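# Pry open the clipped cover using the trim tool

## Task

Use the trim tool to unlatch every spring clip along the front seam of the cover, which pops open once the final clip lets go. It fails if any clip breaks, if the tool presses too hard, or if the tool is driven into solid material rather than into a slot. At the end the tool must be clear of all slots, and the cover must stay open on its own, not held by the robot.

## Robot and tools

Robot: one arm with six revolute joints and a two-finger gripper. The trim tool is a separate object the gripper can hold. Cameras: cam_head_left and cam_head_right (fixed, 896x504 each) and cam_wrist (fisheye on the hand, 616x616, pose not given). Calibration lines in the prompt give K, distortion and T_world_to_cam for the head cameras in the scene frame.

Scene frame: origin on the table surface straight under the arm base; +z up; +y lies to the left when facing along +x. The base may be slightly tilted relative to the table. There are no Cartesian commands; all motion is in joint space.

execute_actions takes "actions", a list holding zero or one item, plus optional "pictures" (boolean).
- Empty list: no command; returns the current state with images.
- Action: {"rows": [...], "steps": N}. rows is 1 to 15 rows; each row is exactly 7 numbers for the single arm, in this order: waist, shoulder, elbow, wrist pitch, wrist yaw, wrist roll, gripper opening. The first six are absolute target joint angles in radians (the same values the Joint positions line prints), not offsets. The seventh is an absolute opening on a -1 (closed) to +1 (fully open) scale. Each row lasts one control step of 1/30 s; if rows run out before N steps, the last row is held. N is 10 to 15 (default 15).
- Wait: {"steps": N} with no rows, N up to 300; sends nothing new, counted from the previous result.
Images come back only for an empty list or when pictures is true.

Joint ranges (rad): waist -2.618..3.054, shoulder 0.000..3.142, elbow 0.000..3.142, wrist pitch -1.571..1.571, wrist yaw -1.571..1.571, wrist roll -2.094..2.094. Actual ends may differ by up to 0.036. A target more than 0.036 beyond a stated end, and also farther out than the current angle, makes the call refused (nothing is sent). A target beyond the real end is clipped to it and reported as "joint sent to its limit", possibly referring to an earlier, still-running action; missing that line does not prove there is room left.

Motion limits: per step, each joint's target is kept within a lead of its measured angle (waist 0.202, shoulder 0.258, elbow 0.238, wrist pitch 0.573, wrist yaw and roll 0.522 rad), and all targets are scaled back if they would move the gripper over 70 mm from where it is. Big moves therefore need several calls. The result is reported 10 steps before the action finishes; those remaining steps run while you compose the next reply, and the simulation keeps advancing during your replies. The arm goes on chasing the last row until it has nearly stopped (or is blocked) or a step is HELD; after that it will not press further until you send a new action.

Result lines: Joint positions and Joint velocities list the six joints (rad, rad/s) followed by finger-pad gap (m, m/s; 0.094 m is fully open). grip_measured is the measured opening on the command scale; readings may carry a constant error of about 1 mm. HELD marks steps where your row was partly or wholly not sent; "joint command not followed" means the clearance check altered or blocked targets (mount blocks and posts count as part of the arm). MOTOR HOT appears from 75 °C; OVER-TEMPERATURE FAULT lines report stops at 90 °C (10 s halt) or 100 °C (motors and gripper go limp and the arm drops).

Gripping the tool: command an opening roughly 0.03 below grip_measured for a firm hold, less for a gentler one. Pads push about 50-62 N each (sometimes less, lower on parts under ~2 mm thick), with a short spike at first contact. Away from ±1 the fingers go to the commanded value.

zoom_image: {"camera": one of cam_head_left, cam_head_right, cam_wrist, "region": [x0, y0, x1, y1]} in pixels of that camera's latest image, origin top-left, region at most 504x504. Gives a closer look; moves nothing.

show_instructions: no arguments; shows the scene's reference pages (images only).

finished_scene: {"scene": number of the current scene}. Answering without any tool call ends everything.

Suggested order: look and zoom to locate the tool, cover and seam slots; grasp the tool; guide its tip into each slot along the seam and pry gently until each clip releases and the cover springs open; back the tool out of all slots; let the cover rest open by itself; then finish.

Avoid: breaking clips or forcing the tool; jabbing into solid parts instead of slots; dropping the tool or letting anything leave the table (loose items may occasionally be nudged by outside pushes); collisions, slams and jerky motions; long loaded holds that overheat motors.

Each tool is called after "Call:" by a JSON object that holds its "api" and its "payload", one argument or row to a line.

Reference images:

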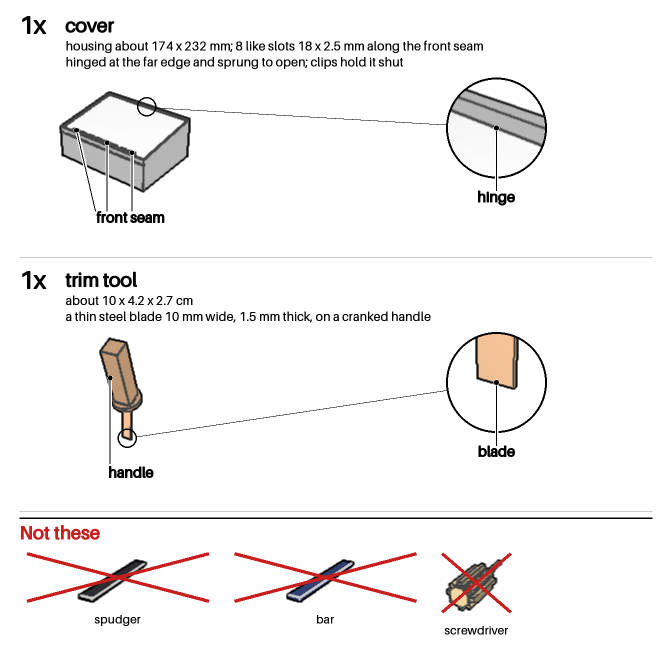

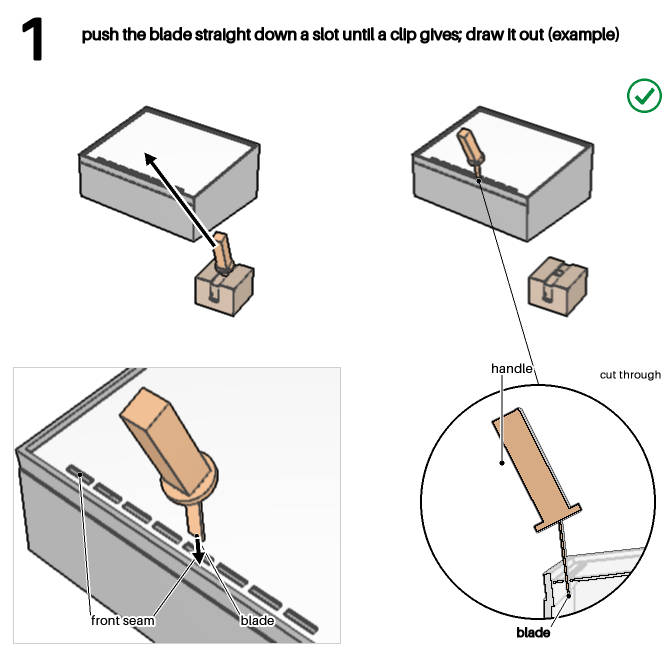

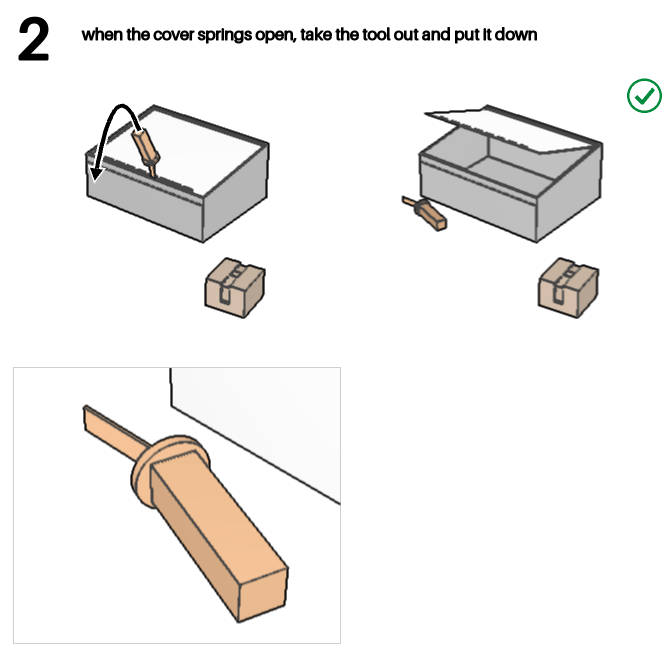

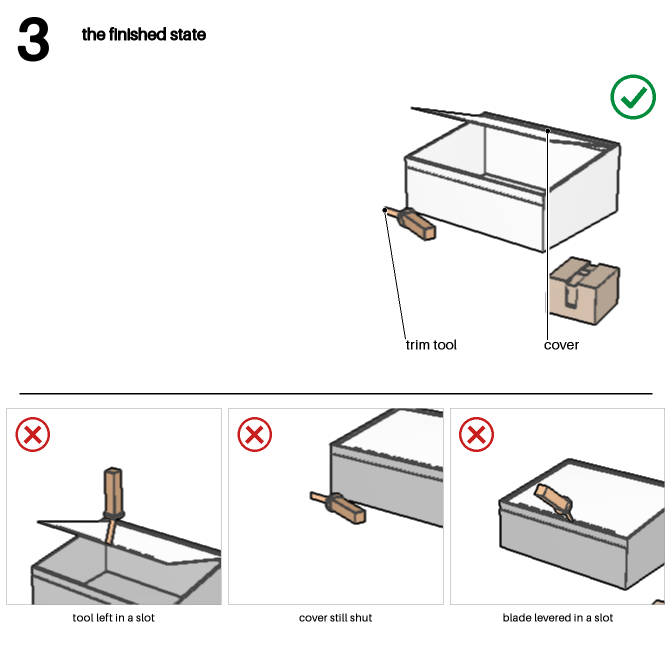

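## Session

Call:
{"api": "execute_actions", "payload": {
  "actions": []
}}

Scene clock: 0.00 s of 5100.00 s.
grip_measured=+1.000
Joint positions: [ 0.157  1.22   0.598  0.316  1.101 -1.806  0.094]
Joint velocities: [ 0.002 -0.012 -0.012  0.007 -0.066  0.051  0.   ]
Motor temperatures (°C, as the motors report them): [24 26 25 25 27 24]

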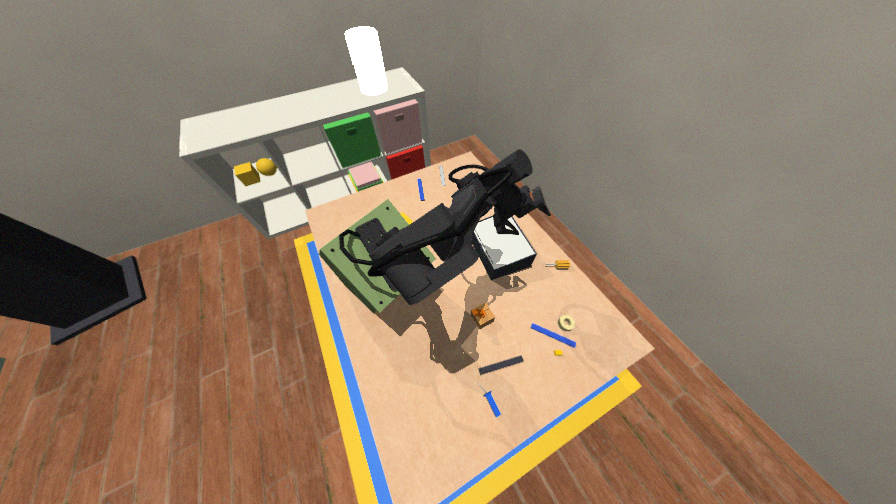

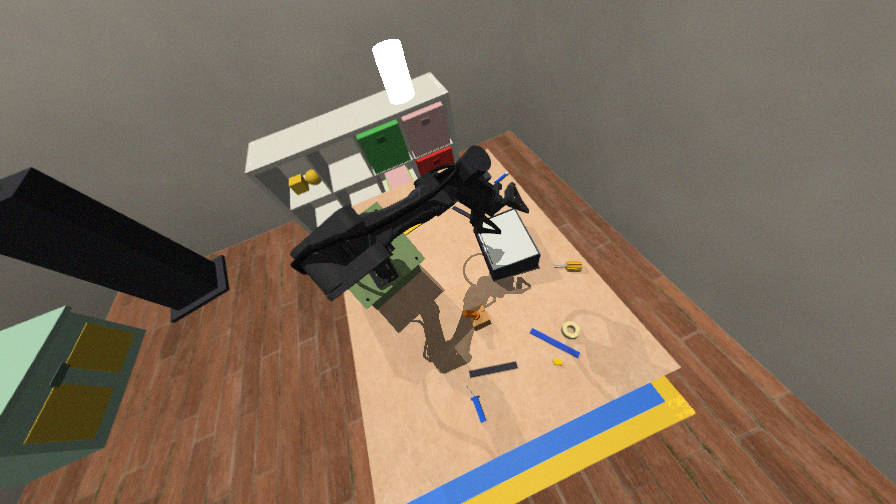

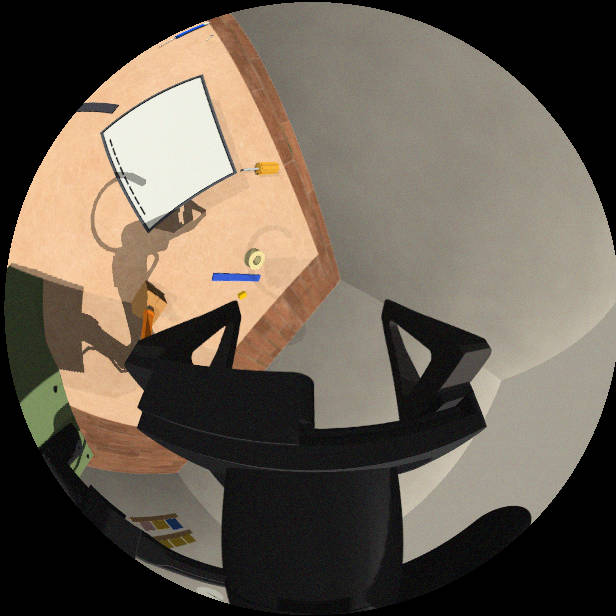

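Call:
{"api": "zoom_image", "payload": {
  "camera": "cam_head_left",
  "region": [300, 130, 660, 340]
}}

Call:
{"api": "zoom_image", "payload": {
  "camera": "cam_head_right",
  "region": [300, 130, 660, 340]
}}

Region (300, 130, 660, 340) of cam_head_left's 896x504 image, scaled by 1.400, with more detail than that image has; it fills the top 294 rows of this view, and the rest is white.

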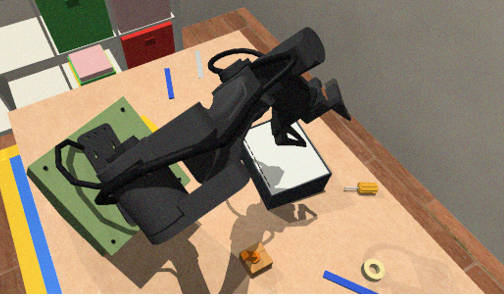

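Region (300, 130, 660, 340) of cam_head_right's 896x504 image, scaled by 1.400, with more detail than that image has; it fills the top 294 rows of this view, and the rest is white.

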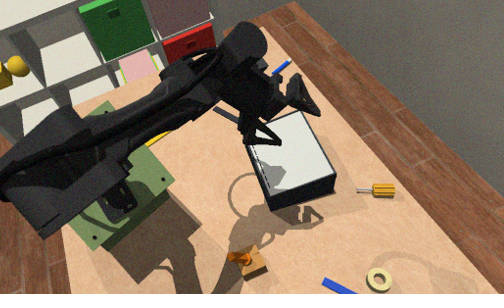

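Call:
{"api": "zoom_image", "payload": {
  "camera": "cam_head_left",
  "region": [440, 200, 580, 340]
}}

Call:
{"api": "zoom_image", "payload": {
  "camera": "cam_head_right",
  "region": [440, 200, 580, 340]
}}

Region (440, 200, 580, 340) of cam_head_left's 896x504 image, scaled by 3.600, with more detail than that image has.

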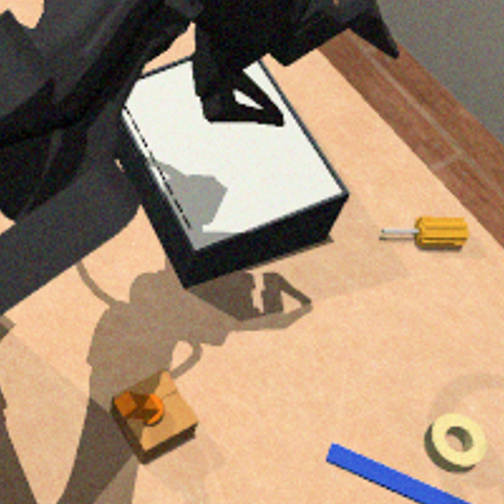

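Region (440, 200, 580, 340) of cam_head_right's 896x504 image, scaled by 3.600, with more detail than that image has.

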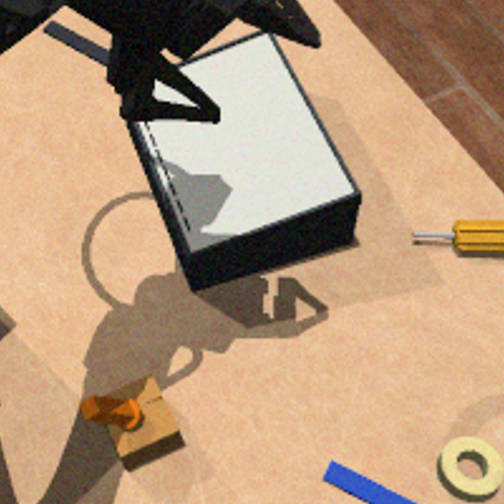

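Call:
{"api": "zoom_image", "payload": {
  "camera": "cam_head_left",
  "region": [290, 140, 570, 340]
}}

Call:
{"api": "zoom_image", "payload": {
  "camera": "cam_head_right",
  "region": [270, 130, 550, 340]
}}

Region (290, 140, 570, 340) of cam_head_left's 896x504 image, scaled by 1.800, with more detail than that image has; it fills the top 360 rows of this view, and the rest is white.

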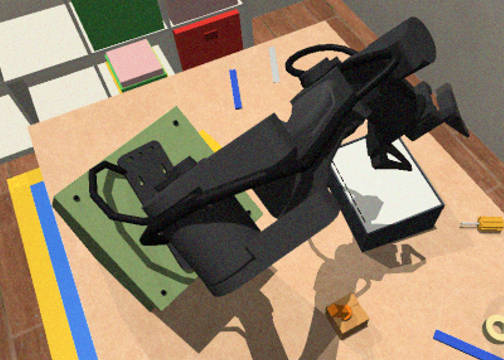

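Region (270, 130, 550, 340) of cam_head_right's 896x504 image, scaled by 1.800, with more detail than that image has; it fills the top 378 rows of this view, and the rest is white.

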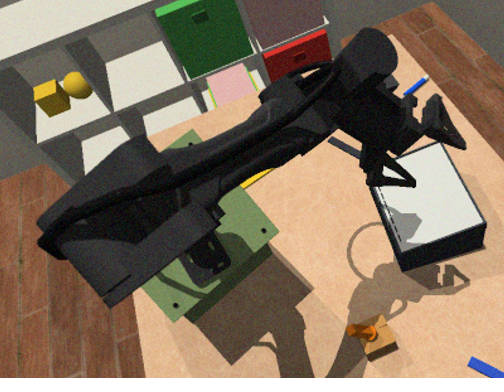

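Call:
{"api": "execute_actions", "payload": {
  "actions": [
    {"rows": [[0.157,1.22,0.598,0.0,0.0,0.0,1.0]], "steps": 15}
  ]
}}

Call:
{"api": "execute_actions", "payload": {
  "actions": [
    {"steps": 90}
  ],
  "pictures": true
}}

Scene clock: 8.63 s of 5100.00 s.
grip_measured=+1.000
Joint positions: [ 0.153  1.217  0.599  0.123  0.632 -1.328  0.094]
Joint velocities: [-0.012 -0.007 -0.012 -0.711 -2.791  2.791  0.   ]
Motor temperatures (°C, as the motors report them): [24 26 26 26 27 24]
Steps of this call (steps 1 to 90: nothing new was sent; then 5.47 s passed at rest; steps 91 to 95: the first 5 steps of this action). Readings (joint positions):
91: [0.153 1.218 0.599 0.278 1.026 -1.722]
92: [0.153 1.217 0.599 0.233 0.929 -1.623]
94: [0.153 1.217 0.599 0.150 0.730 -1.426]
95: the state above

Scene clock: 11.63 s of 5100.00 s.
grip_measured=+1.000
Joint positions: [ 0.153  1.217  0.599  0.024  0.016 -0.006  0.094]
Joint velocities: [ 0.012 -0.002  0.007 -0.007 -0.022  0.051  0.   ]
Motor temperatures (°C, as the motors report them): [24 26 26 26 27 24]
Kept back: nothing.
Steps of this call (steps 1 to 10: the last 10 steps of your previous action; steps 11 to 45: the robot went on to your last target; steps 46 to 90: nothing new was sent). Readings (joint positions):
1: [0.153 1.217 0.599 0.102 0.534 -1.229]
2: [0.153 1.217 0.599 0.085 0.436 -1.130]
4: [0.153 1.217 0.599 0.061 0.281 -0.932]
8: [0.153 1.217 0.599 0.038 0.122 -0.534]
90: the state above
The arm was judged still, so your last target was given up. Only a new action makes it travel on or press farther. Fingers that are still opening or closing keep moving.

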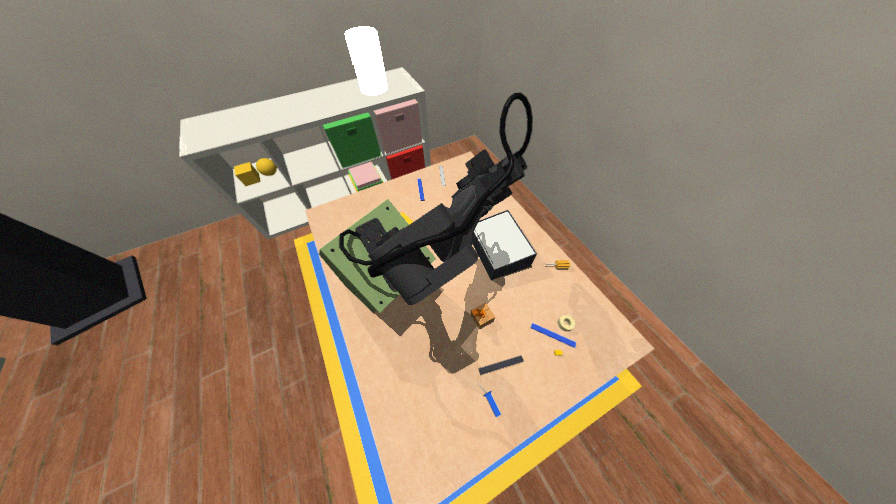

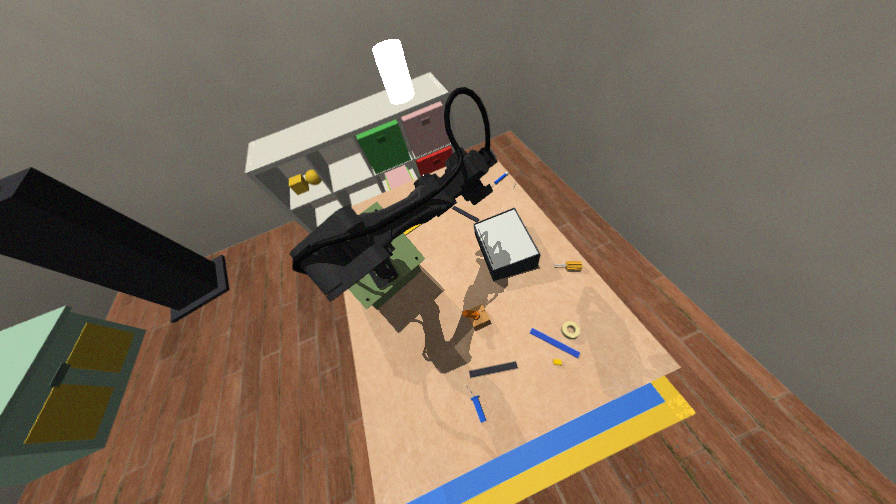

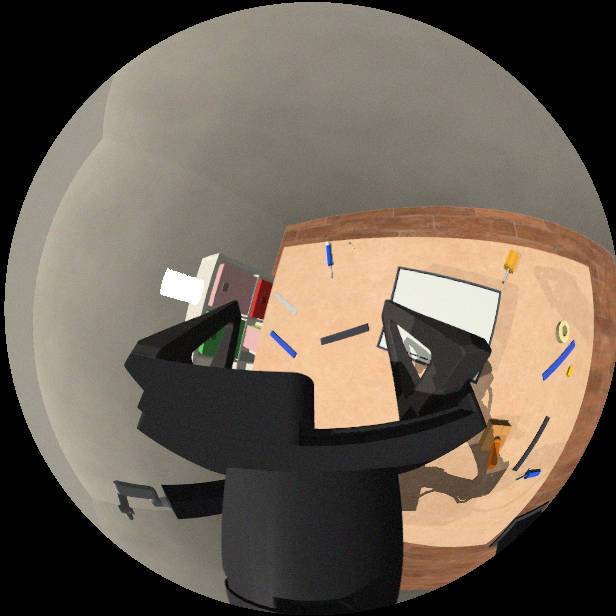

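Call:
{"api": "zoom_image", "payload": {
  "camera": "cam_head_right",
  "region": [440, 190, 580, 340]
}}

Call:
{"api": "zoom_image", "payload": {
  "camera": "cam_wrist",
  "region": [340, 230, 620, 510]
}}

Region (440, 190, 580, 340) of cam_head_right's 896x504 image, scaled by 3.360, with more detail than that image has; it fills the left 470 columns of this view, and the rest is white.

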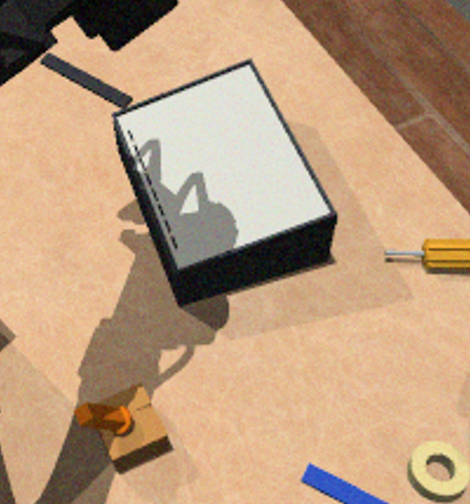

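Invalid region (340, 230, 620, 510): it reaches outside that camera's 616x616 image.

Call:
{"api": "zoom_image", "payload": {
  "camera": "cam_head_left",
  "region": [330, 80, 570, 320]
}}

Call:
{"api": "zoom_image", "payload": {
  "camera": "cam_head_right",
  "region": [280, 80, 520, 320]
}}

Region (330, 80, 570, 320) of cam_head_left's 896x504 image, scaled by 2.100, with more detail than that image has.

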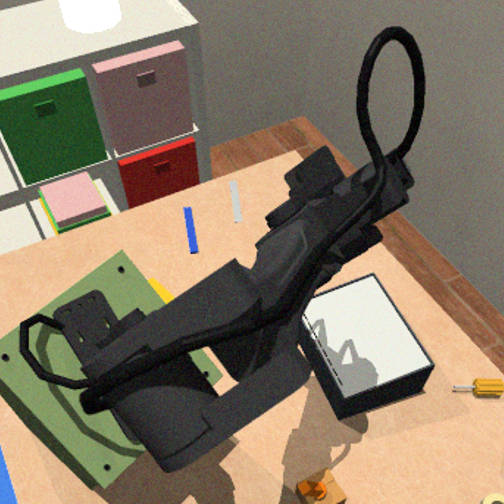

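Region (280, 80, 520, 320) of cam_head_right's 896x504 image, scaled by 2.100, with more detail than that image has.

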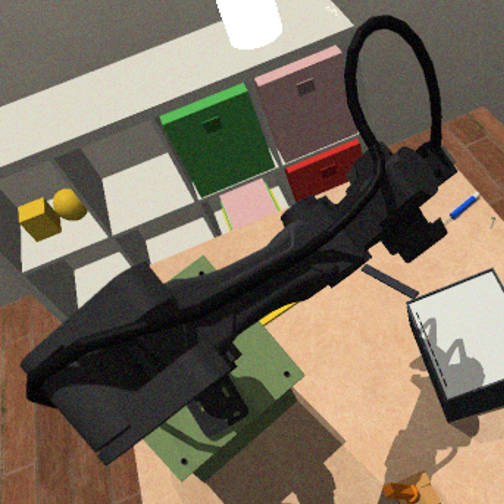

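Call:
{"api": "execute_actions", "payload": {
  "actions": [
    {"rows": [[-0.56,1.344,0.943,0.76,0.563,0.0,1.0]], "steps": 15}
  ]
}}

Call:
{"api": "execute_actions", "payload": {
  "actions": [
    {"steps": 45}
  ],
  "pictures": true
}}

Scene clock: 22.23 s of 5100.00 s.
grip_measured=+1.000
Joint positions: [ 0.056  1.271  0.665  0.174  0.158 -0.006  0.094]
Joint velocities: [-0.701  0.252  0.515  1.048  0.886 -0.037  0.   ]
Motor temperatures (°C, as the motors report them): [24 26 26 27 27 24]
Steps of this call (steps 1 to 90: nothing new was sent; then 7.43 s passed at rest; steps 91 to 95: the first 5 steps of this action). Readings (joint positions):
91: [0.146 1.223 0.602 0.042 0.037 -0.006]
92: [0.128 1.236 0.613 0.072 0.069 -0.006]
94: [0.081 1.262 0.646 0.139 0.130 -0.006]
95: the state above

Scene clock: 23.73 s of 5100.00 s.
grip_measured=+1.000
Joint positions: [-0.574  1.326  0.918  0.756  0.556 -0.005  0.094]
Joint velocities: [-0.002 -0.002  0.002 -0.007 -0.051  0.037  0.   ]
Motor temperatures (°C, as the motors report them): [24 26 27 27 27 24]
Kept back: nothing.
Steps of this call (steps 1 to 10: the last 10 steps of your previous action; steps 11 to 45: the robot went on to your last target). Readings (joint positions):
1: [0.031 1.278 0.684 0.209 0.185 -0.006]
2: [0.007 1.284 0.703 0.244 0.209 -0.006]
4: [-0.045 1.294 0.745 0.313 0.255 -0.006]
8: [-0.170 1.307 0.824 0.452 0.343 -0.006]
45: the state above
The arm was judged still, so your last target was given up. Only a new action makes it travel on or press farther. Fingers that are still opening or closing keep moving.

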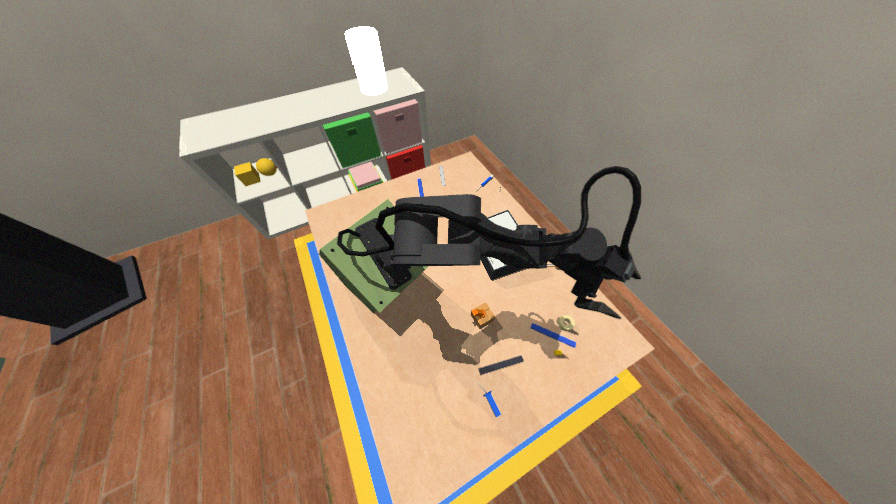

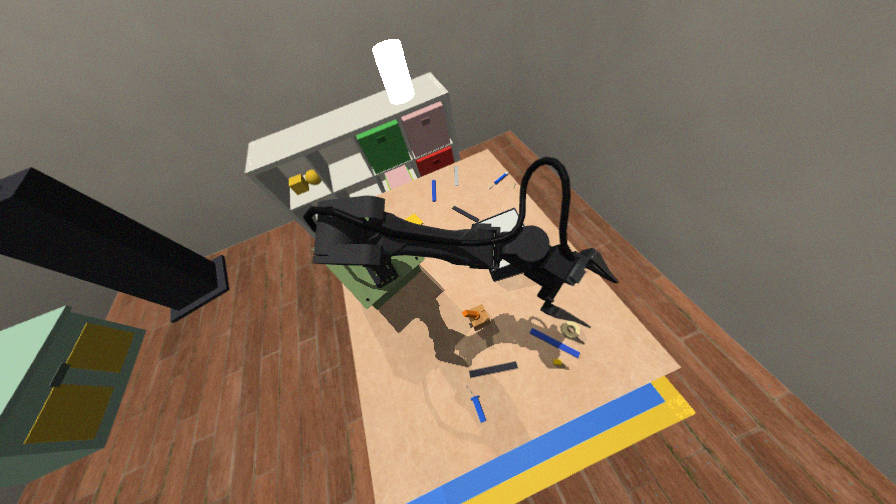

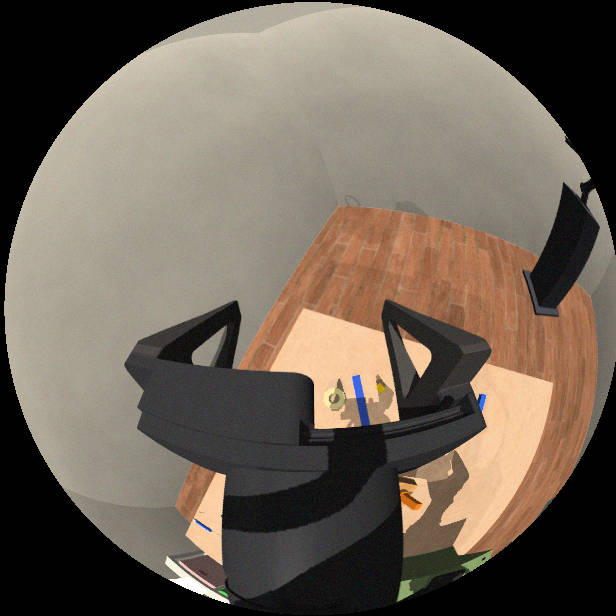

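Call:
{"api": "execute_actions", "payload": {
  "actions": [
    {"rows": [[-0.56,1.344,0.943,-0.76,0.563,0.0,1.0]], "steps": 15}
  ]
}}

Call:
{"api": "execute_actions", "payload": {
  "actions": [
    {"steps": 30}
  ],
  "pictures": true
}}

Scene clock: 24.37 s of 5100.00 s.
grip_measured=+1.000
Joint positions: [-0.574  1.325  0.931  0.38   0.556 -0.005  0.094]
Joint velocities: [ 0.012  0.012  0.007 -2.322  0.081 -0.037  0.   ]
Motor temperatures (°C, as the motors report them): [24 26 27 27 27 24]
Steps of this call (steps 1 to 14: nothing new was sent; steps 15 to 19: the first 5 steps of this action). Readings (joint positions):
15: [-0.574 1.325 0.923 0.700 0.556 -0.005]
16: [-0.574 1.324 0.930 0.624 0.556 -0.005]
18: [-0.574 1.324 0.931 0.463 0.556 -0.005]
19: the state above

Scene clock: 25.37 s of 5100.00 s.
grip_measured=+1.000
Joint positions: [-0.574  1.334  0.931 -0.743  0.556 -0.005  0.094]
Joint velocities: [ 0.002 -0.012 -0.007  0.007 -0.051 -0.051  0.   ]
Motor temperatures (°C, as the motors report them): [24 26 27 27 27 24]
Kept back: nothing.
Steps of this call (steps 1 to 10: the last 10 steps of your previous action; steps 11 to 30: the robot went on to your last target). Readings (joint positions):
1: [-0.574 1.325 0.931 0.297 0.556 -0.005]
2: [-0.574 1.326 0.931 0.213 0.556 -0.005]
4: [-0.574 1.328 0.931 0.043 0.556 -0.005]
8: [-0.574 1.330 0.931 -0.307 0.556 -0.005]
30: the state above

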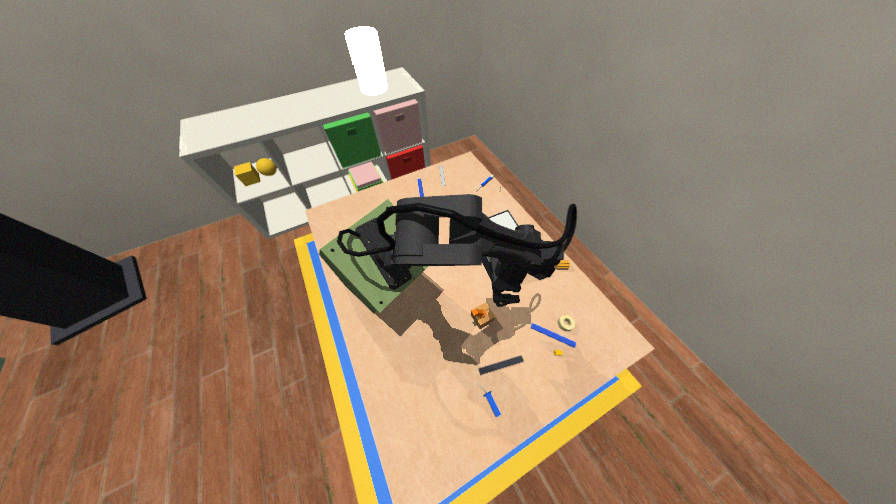

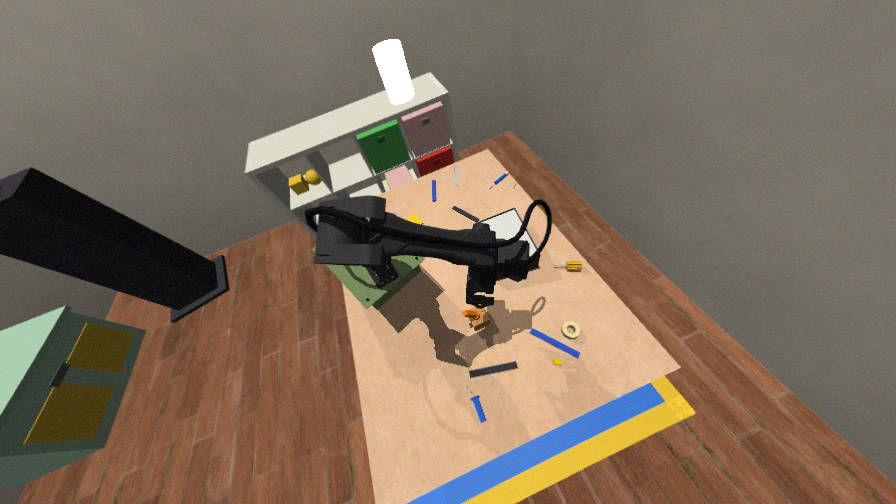

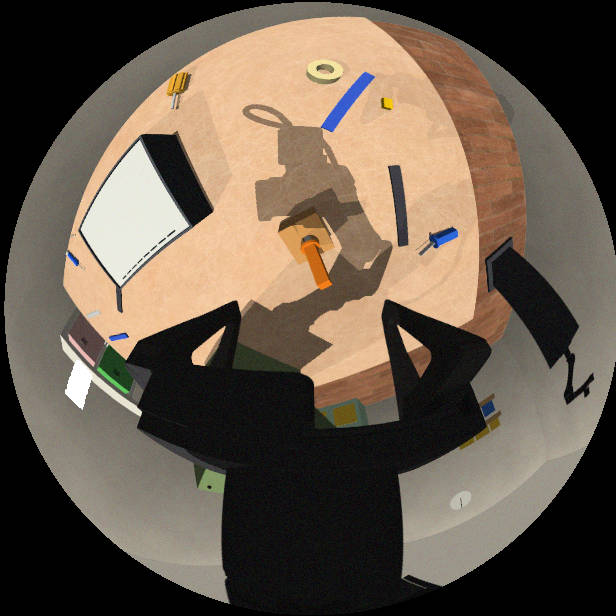

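Call:
{"api": "zoom_image", "payload": {
  "camera": "cam_wrist",
  "region": [230, 160, 400, 330]
}}

Call:
{"api": "zoom_image", "payload": {
  "camera": "cam_head_left",
  "region": [420, 180, 600, 360]
}}

Call:
{"api": "zoom_image", "payload": {
  "camera": "cam_head_right",
  "region": [420, 180, 600, 360]
}}

Region (230, 160, 400, 330) of cam_wrist's 616x616 image, scaled by 2.965, with more detail than that image has.

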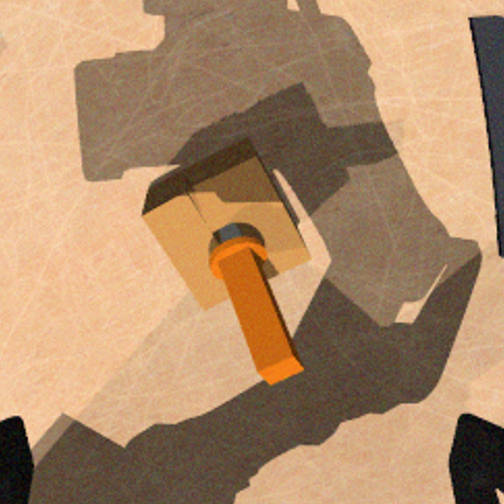

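Region (420, 180, 600, 360) of cam_head_left's 896x504 image, scaled by 2.800, with more detail than that image has.

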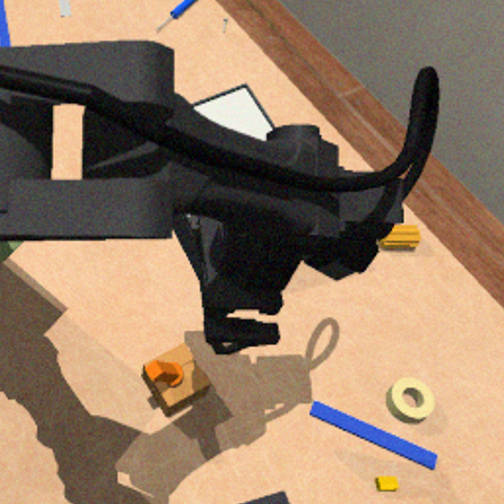

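Region (420, 180, 600, 360) of cam_head_right's 896x504 image, scaled by 2.800, with more detail than that image has.

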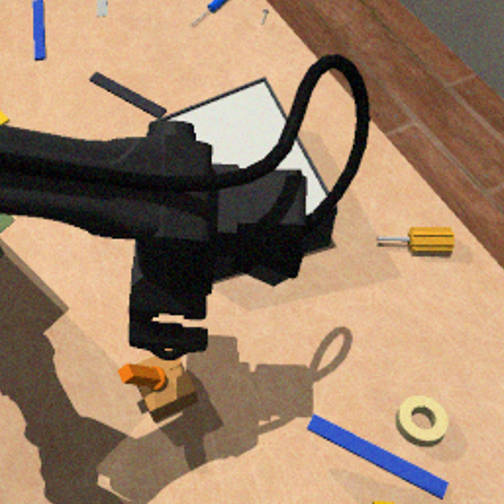

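Call:
{"api": "zoom_image", "payload": {
  "camera": "cam_wrist",
  "region": [50, 100, 350, 400]
}}

Region (50, 100, 350, 400) of cam_wrist's 616x616 image, scaled by 1.680, with more detail than that image has.

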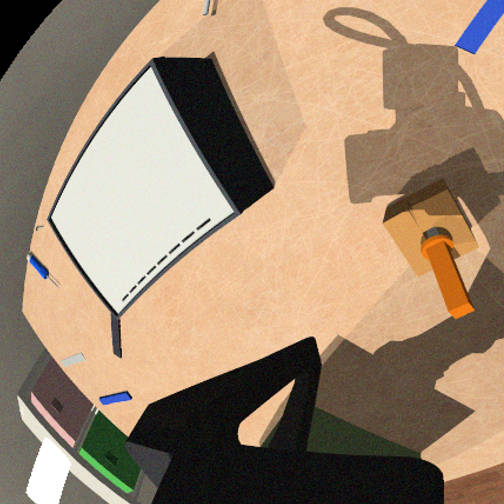

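Call:
{"api": "execute_actions", "payload": {
  "actions": [
    {"rows": [[-0.56,1.344,0.943,-0.76,0.563,1.0,1.0]], "steps": 15}
  ]
}}

Call:
{"api": "execute_actions", "payload": {
  "actions": [
    {"steps": 20}
  ],
  "pictures": true
}}

Scene clock: 36.60 s of 5100.00 s.
grip_measured=+1.000
Joint positions: [-0.574  1.334  0.931 -0.746  0.556  0.476  0.094]
Joint velocities: [-0.017 -0.007 -0.007 -0.11   0.007  2.864  0.   ]
Motor temperatures (°C, as the motors report them): [24 27 27 27 27 24]
Steps of this call (steps 1 to 15: the robot went on to your last target; steps 16 to 90: nothing new was sent; then 8.07 s passed at rest; steps 91 to 95: the first 5 steps of this action). Readings (joint positions):
91: [-0.574 1.334 0.931 -0.746 0.556 0.078]
92: [-0.574 1.334 0.931 -0.746 0.556 0.178]
94: [-0.574 1.334 0.931 -0.746 0.556 0.377]
95: the state above

Scene clock: 37.27 s of 5100.00 s.
grip_measured=+1.000
Joint positions: [-0.574  1.334  0.931 -0.746  0.556  0.984  0.094]
Joint velocities: [-0.012 -0.007  0.012  0.037 -0.007 -0.007  0.   ]
Motor temperatures (°C, as the motors report them): [24 27 27 26 27 24]
Kept back: nothing.
Steps of this call (steps 1 to 10: the last 10 steps of your previous action; steps 11 to 20: the robot went on to your last target). Readings (joint positions):
1: [-0.574 1.334 0.931 -0.746 0.556 0.576]
2: [-0.574 1.334 0.931 -0.746 0.556 0.659]
4: [-0.574 1.334 0.931 -0.746 0.556 0.779]
8: [-0.574 1.334 0.931 -0.746 0.556 0.905]
20: the state above

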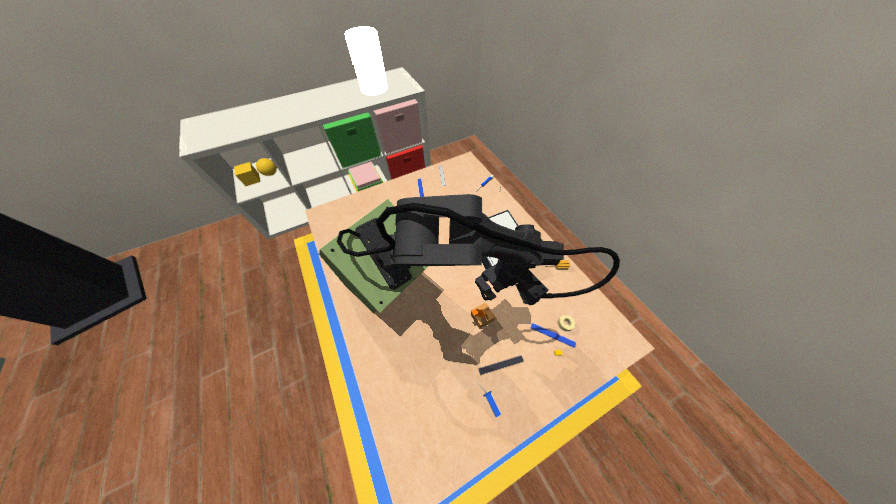

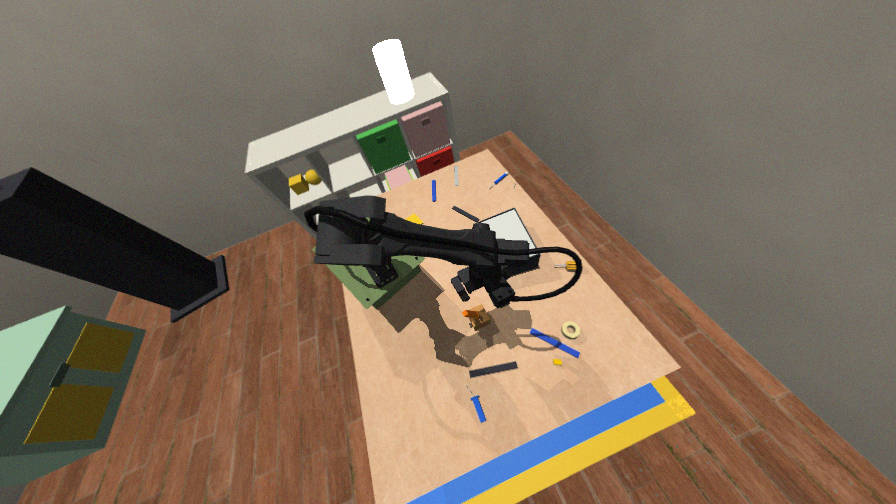

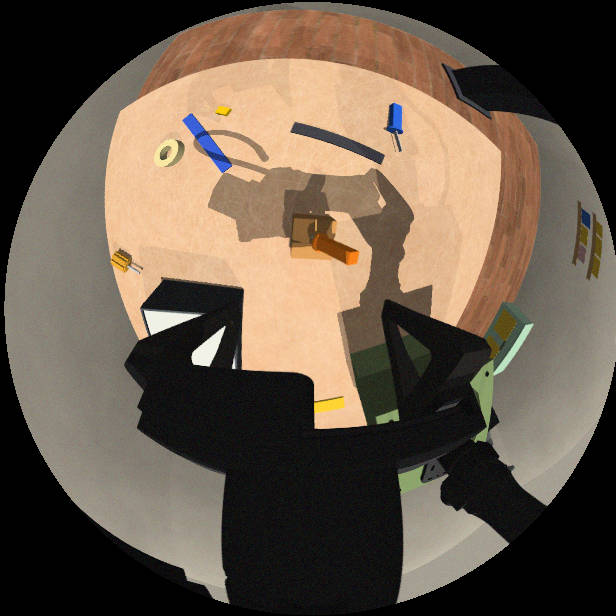

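Call:
{"api": "zoom_image", "payload": {
  "camera": "cam_wrist",
  "region": [110, 180, 400, 380]
}}

Region (110, 180, 400, 380) of cam_wrist's 616x616 image, scaled by 1.738, with more detail than that image has; it fills the top 348 rows of this view, and the rest is white.

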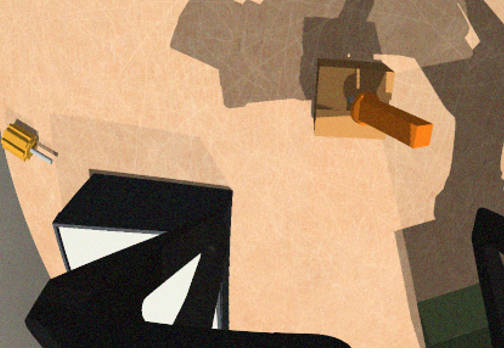

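Call:
{"api": "execute_actions", "payload": {
  "actions": [
    {"rows": [[-0.807,1.556,0.787,-0.271,0.451,-0.777,1.0]], "steps": 15}
  ]
}}

Call:
{"api": "execute_actions", "payload": {
  "actions": [
    {"steps": 30}
  ],
  "pictures": true
}}

Scene clock: 42.53 s of 5100.00 s.
grip_measured=+1.000
Joint positions: [-0.772  1.513  0.85  -0.446  0.497  0.576  0.094]
Joint velocities: [-1.013  1.116 -0.667  1.209 -0.198 -2.747  0.   ]
Motor temperatures (°C, as the motors report them): [24 27 27 26 27 24]
Steps of this call (steps 1 to 30: the robot went on to your last target; steps 31 to 90: nothing new was sent; then 2.10 s passed at rest; steps 91 to 95: the first 5 steps of this action). Readings (joint positions):
91: [-0.592 1.347 0.920 -0.702 0.542 0.931]
92: [-0.633 1.379 0.908 -0.632 0.527 0.857]
94: [-0.732 1.471 0.872 -0.497 0.505 0.676]
95: the state above

Scene clock: 43.53 s of 5100.00 s.
grip_measured=+1.000
Joint positions: [-0.816  1.569  0.789 -0.285  0.463 -0.764  0.094]
Joint velocities: [ 0.012  0.002 -0.007 -0.037  0.007 -0.022  0.   ]
Motor temperatures (°C, as the motors report them): [24 27 27 26 27 24]
Kept back: nothing.
Steps of this call (steps 1 to 10: the last 10 steps of your previous action; steps 11 to 30: the robot went on to your last target). Readings (joint positions):
1: [-0.799 1.543 0.828 -0.414 0.491 0.477]
2: [-0.812 1.561 0.810 -0.394 0.486 0.378]
4: [-0.816 1.569 0.789 -0.373 0.476 0.178]
8: [-0.816 1.569 0.789 -0.321 0.466 -0.220]
30: the state above

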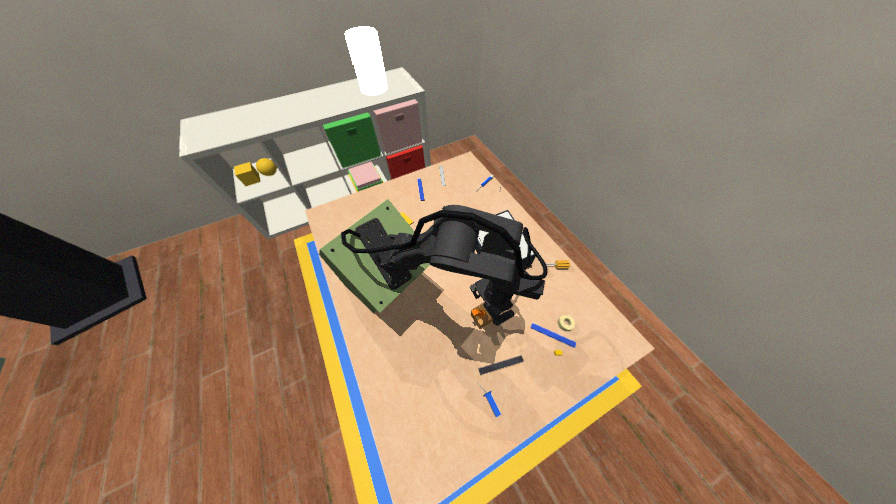

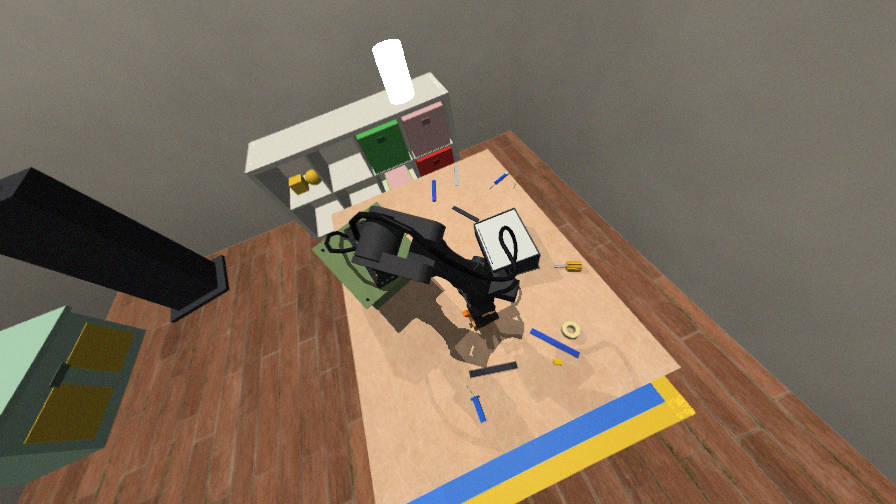

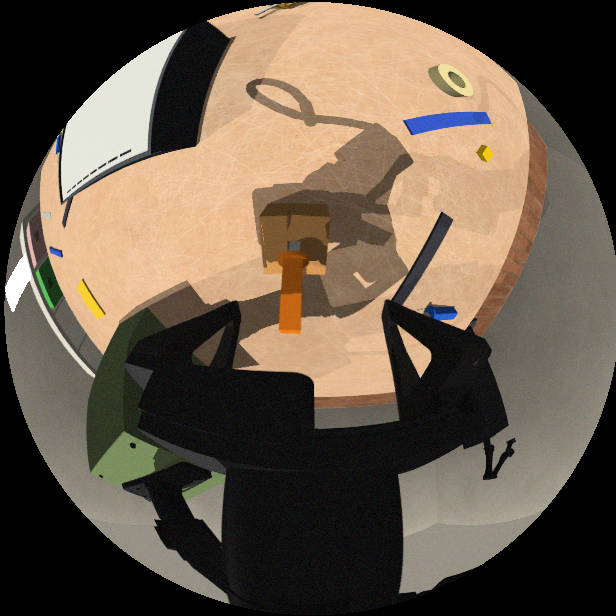

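Call:
{"api": "execute_actions", "payload": {
  "actions": [
    {"rows": [[-0.856,1.652,0.686,-0.056,0.426,-0.824,1.0]], "steps": 15}
  ]
}}

Call:
{"api": "execute_actions", "payload": {
  "actions": [
    {"steps": 20}
  ],
  "pictures": true
}}

Scene clock: 45.30 s of 5100.00 s.
grip_measured=+1.000
Joint positions: [-0.847  1.634  0.719 -0.135  0.448 -0.799  0.094]
Joint velocities: [-0.1    0.31  -0.349  0.286 -0.125 -0.095  0.   ]
Motor temperatures (°C, as the motors report them): [24 27 27 26 27 24]
Steps of this call (steps 1 to 15: the robot went on to your last target; steps 16 to 48: nothing new was sent; steps 49 to 53: the first 5 steps of this action). Readings (joint positions):
49: [-0.820 1.574 0.776 -0.247 0.459 -0.776]
50: [-0.827 1.587 0.761 -0.200 0.455 -0.783]
52: [-0.843 1.621 0.731 -0.147 0.450 -0.794]
53: the state above

Scene clock: 45.97 s of 5100.00 s.
grip_measured=+1.000
Joint positions: [-0.85   1.646  0.7   -0.07   0.439 -0.815  0.094]
Joint velocities: [ 0.007  0.002 -0.002  0.037 -0.022  0.051  0.   ]
Motor temperatures (°C, as the motors report them): [24 27 27 26 27 24]
Kept back: nothing.
Steps of this call (steps 1 to 10: the last 10 steps of your previous action; steps 11 to 20: the robot went on to your last target). Readings (joint positions):
1: [-0.850 1.642 0.709 -0.127 0.446 -0.802]
2: [-0.850 1.645 0.703 -0.121 0.445 -0.805]
4: [-0.850 1.646 0.700 -0.111 0.442 -0.808]
8: [-0.850 1.646 0.700 -0.084 0.440 -0.812]
20: the state above

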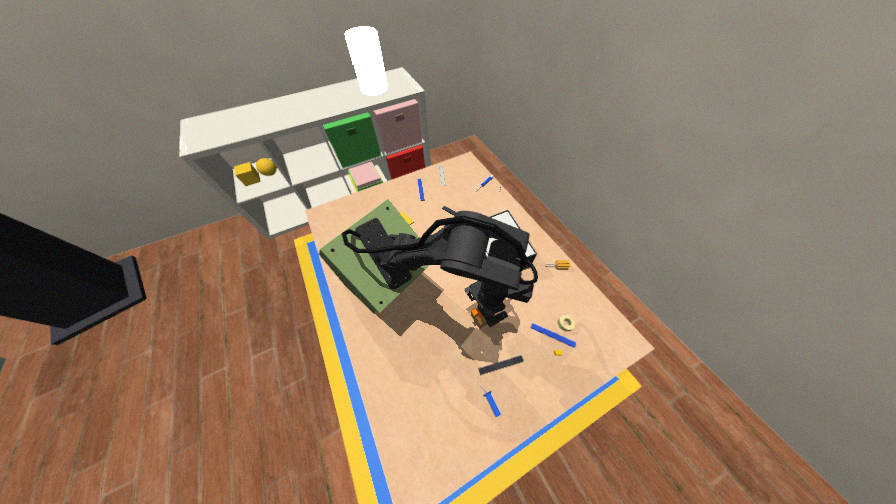

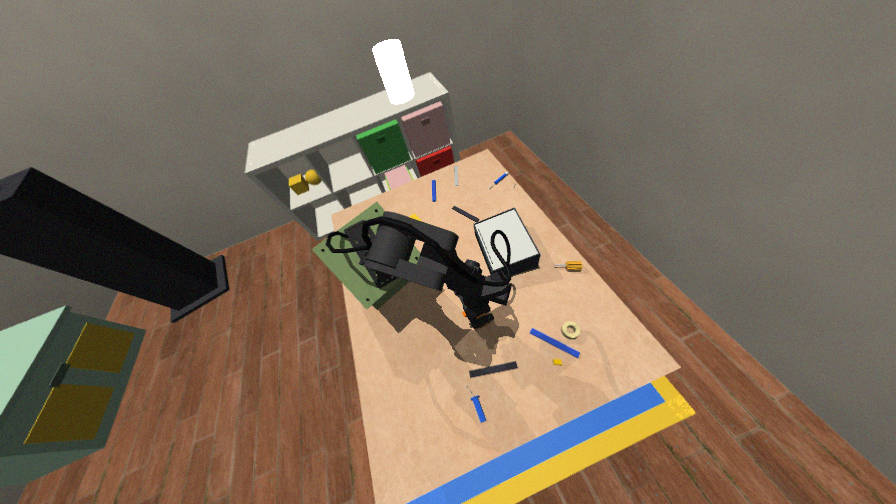

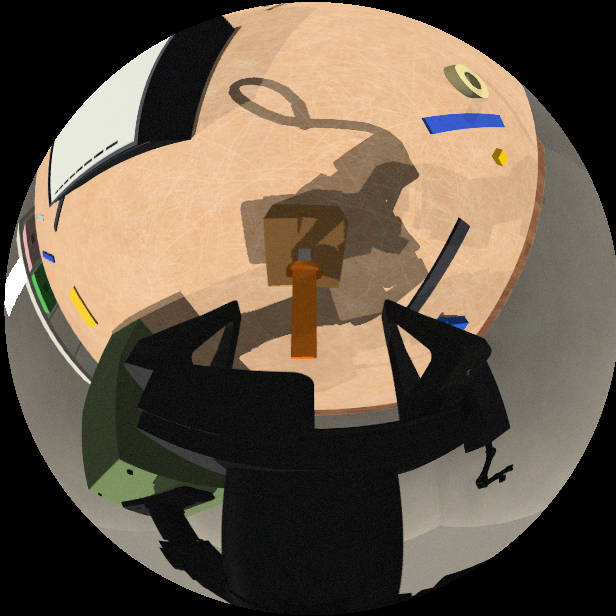

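Call:
{"api": "zoom_image", "payload": {
  "camera": "cam_wrist",
  "region": [210, 180, 410, 400]
}}

Region (210, 180, 410, 400) of cam_wrist's 616x616 image, scaled by 2.291, with more detail than that image has; it fills the left 458 columns of this view, and the rest is white.

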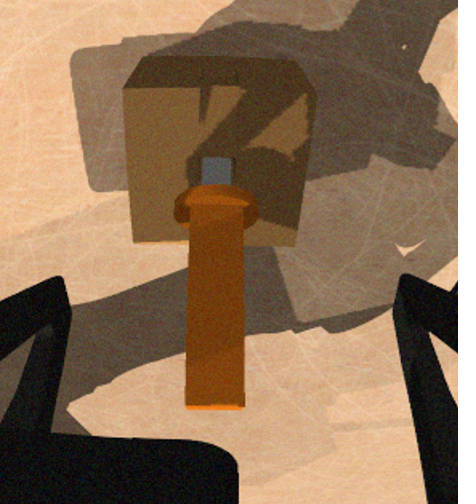

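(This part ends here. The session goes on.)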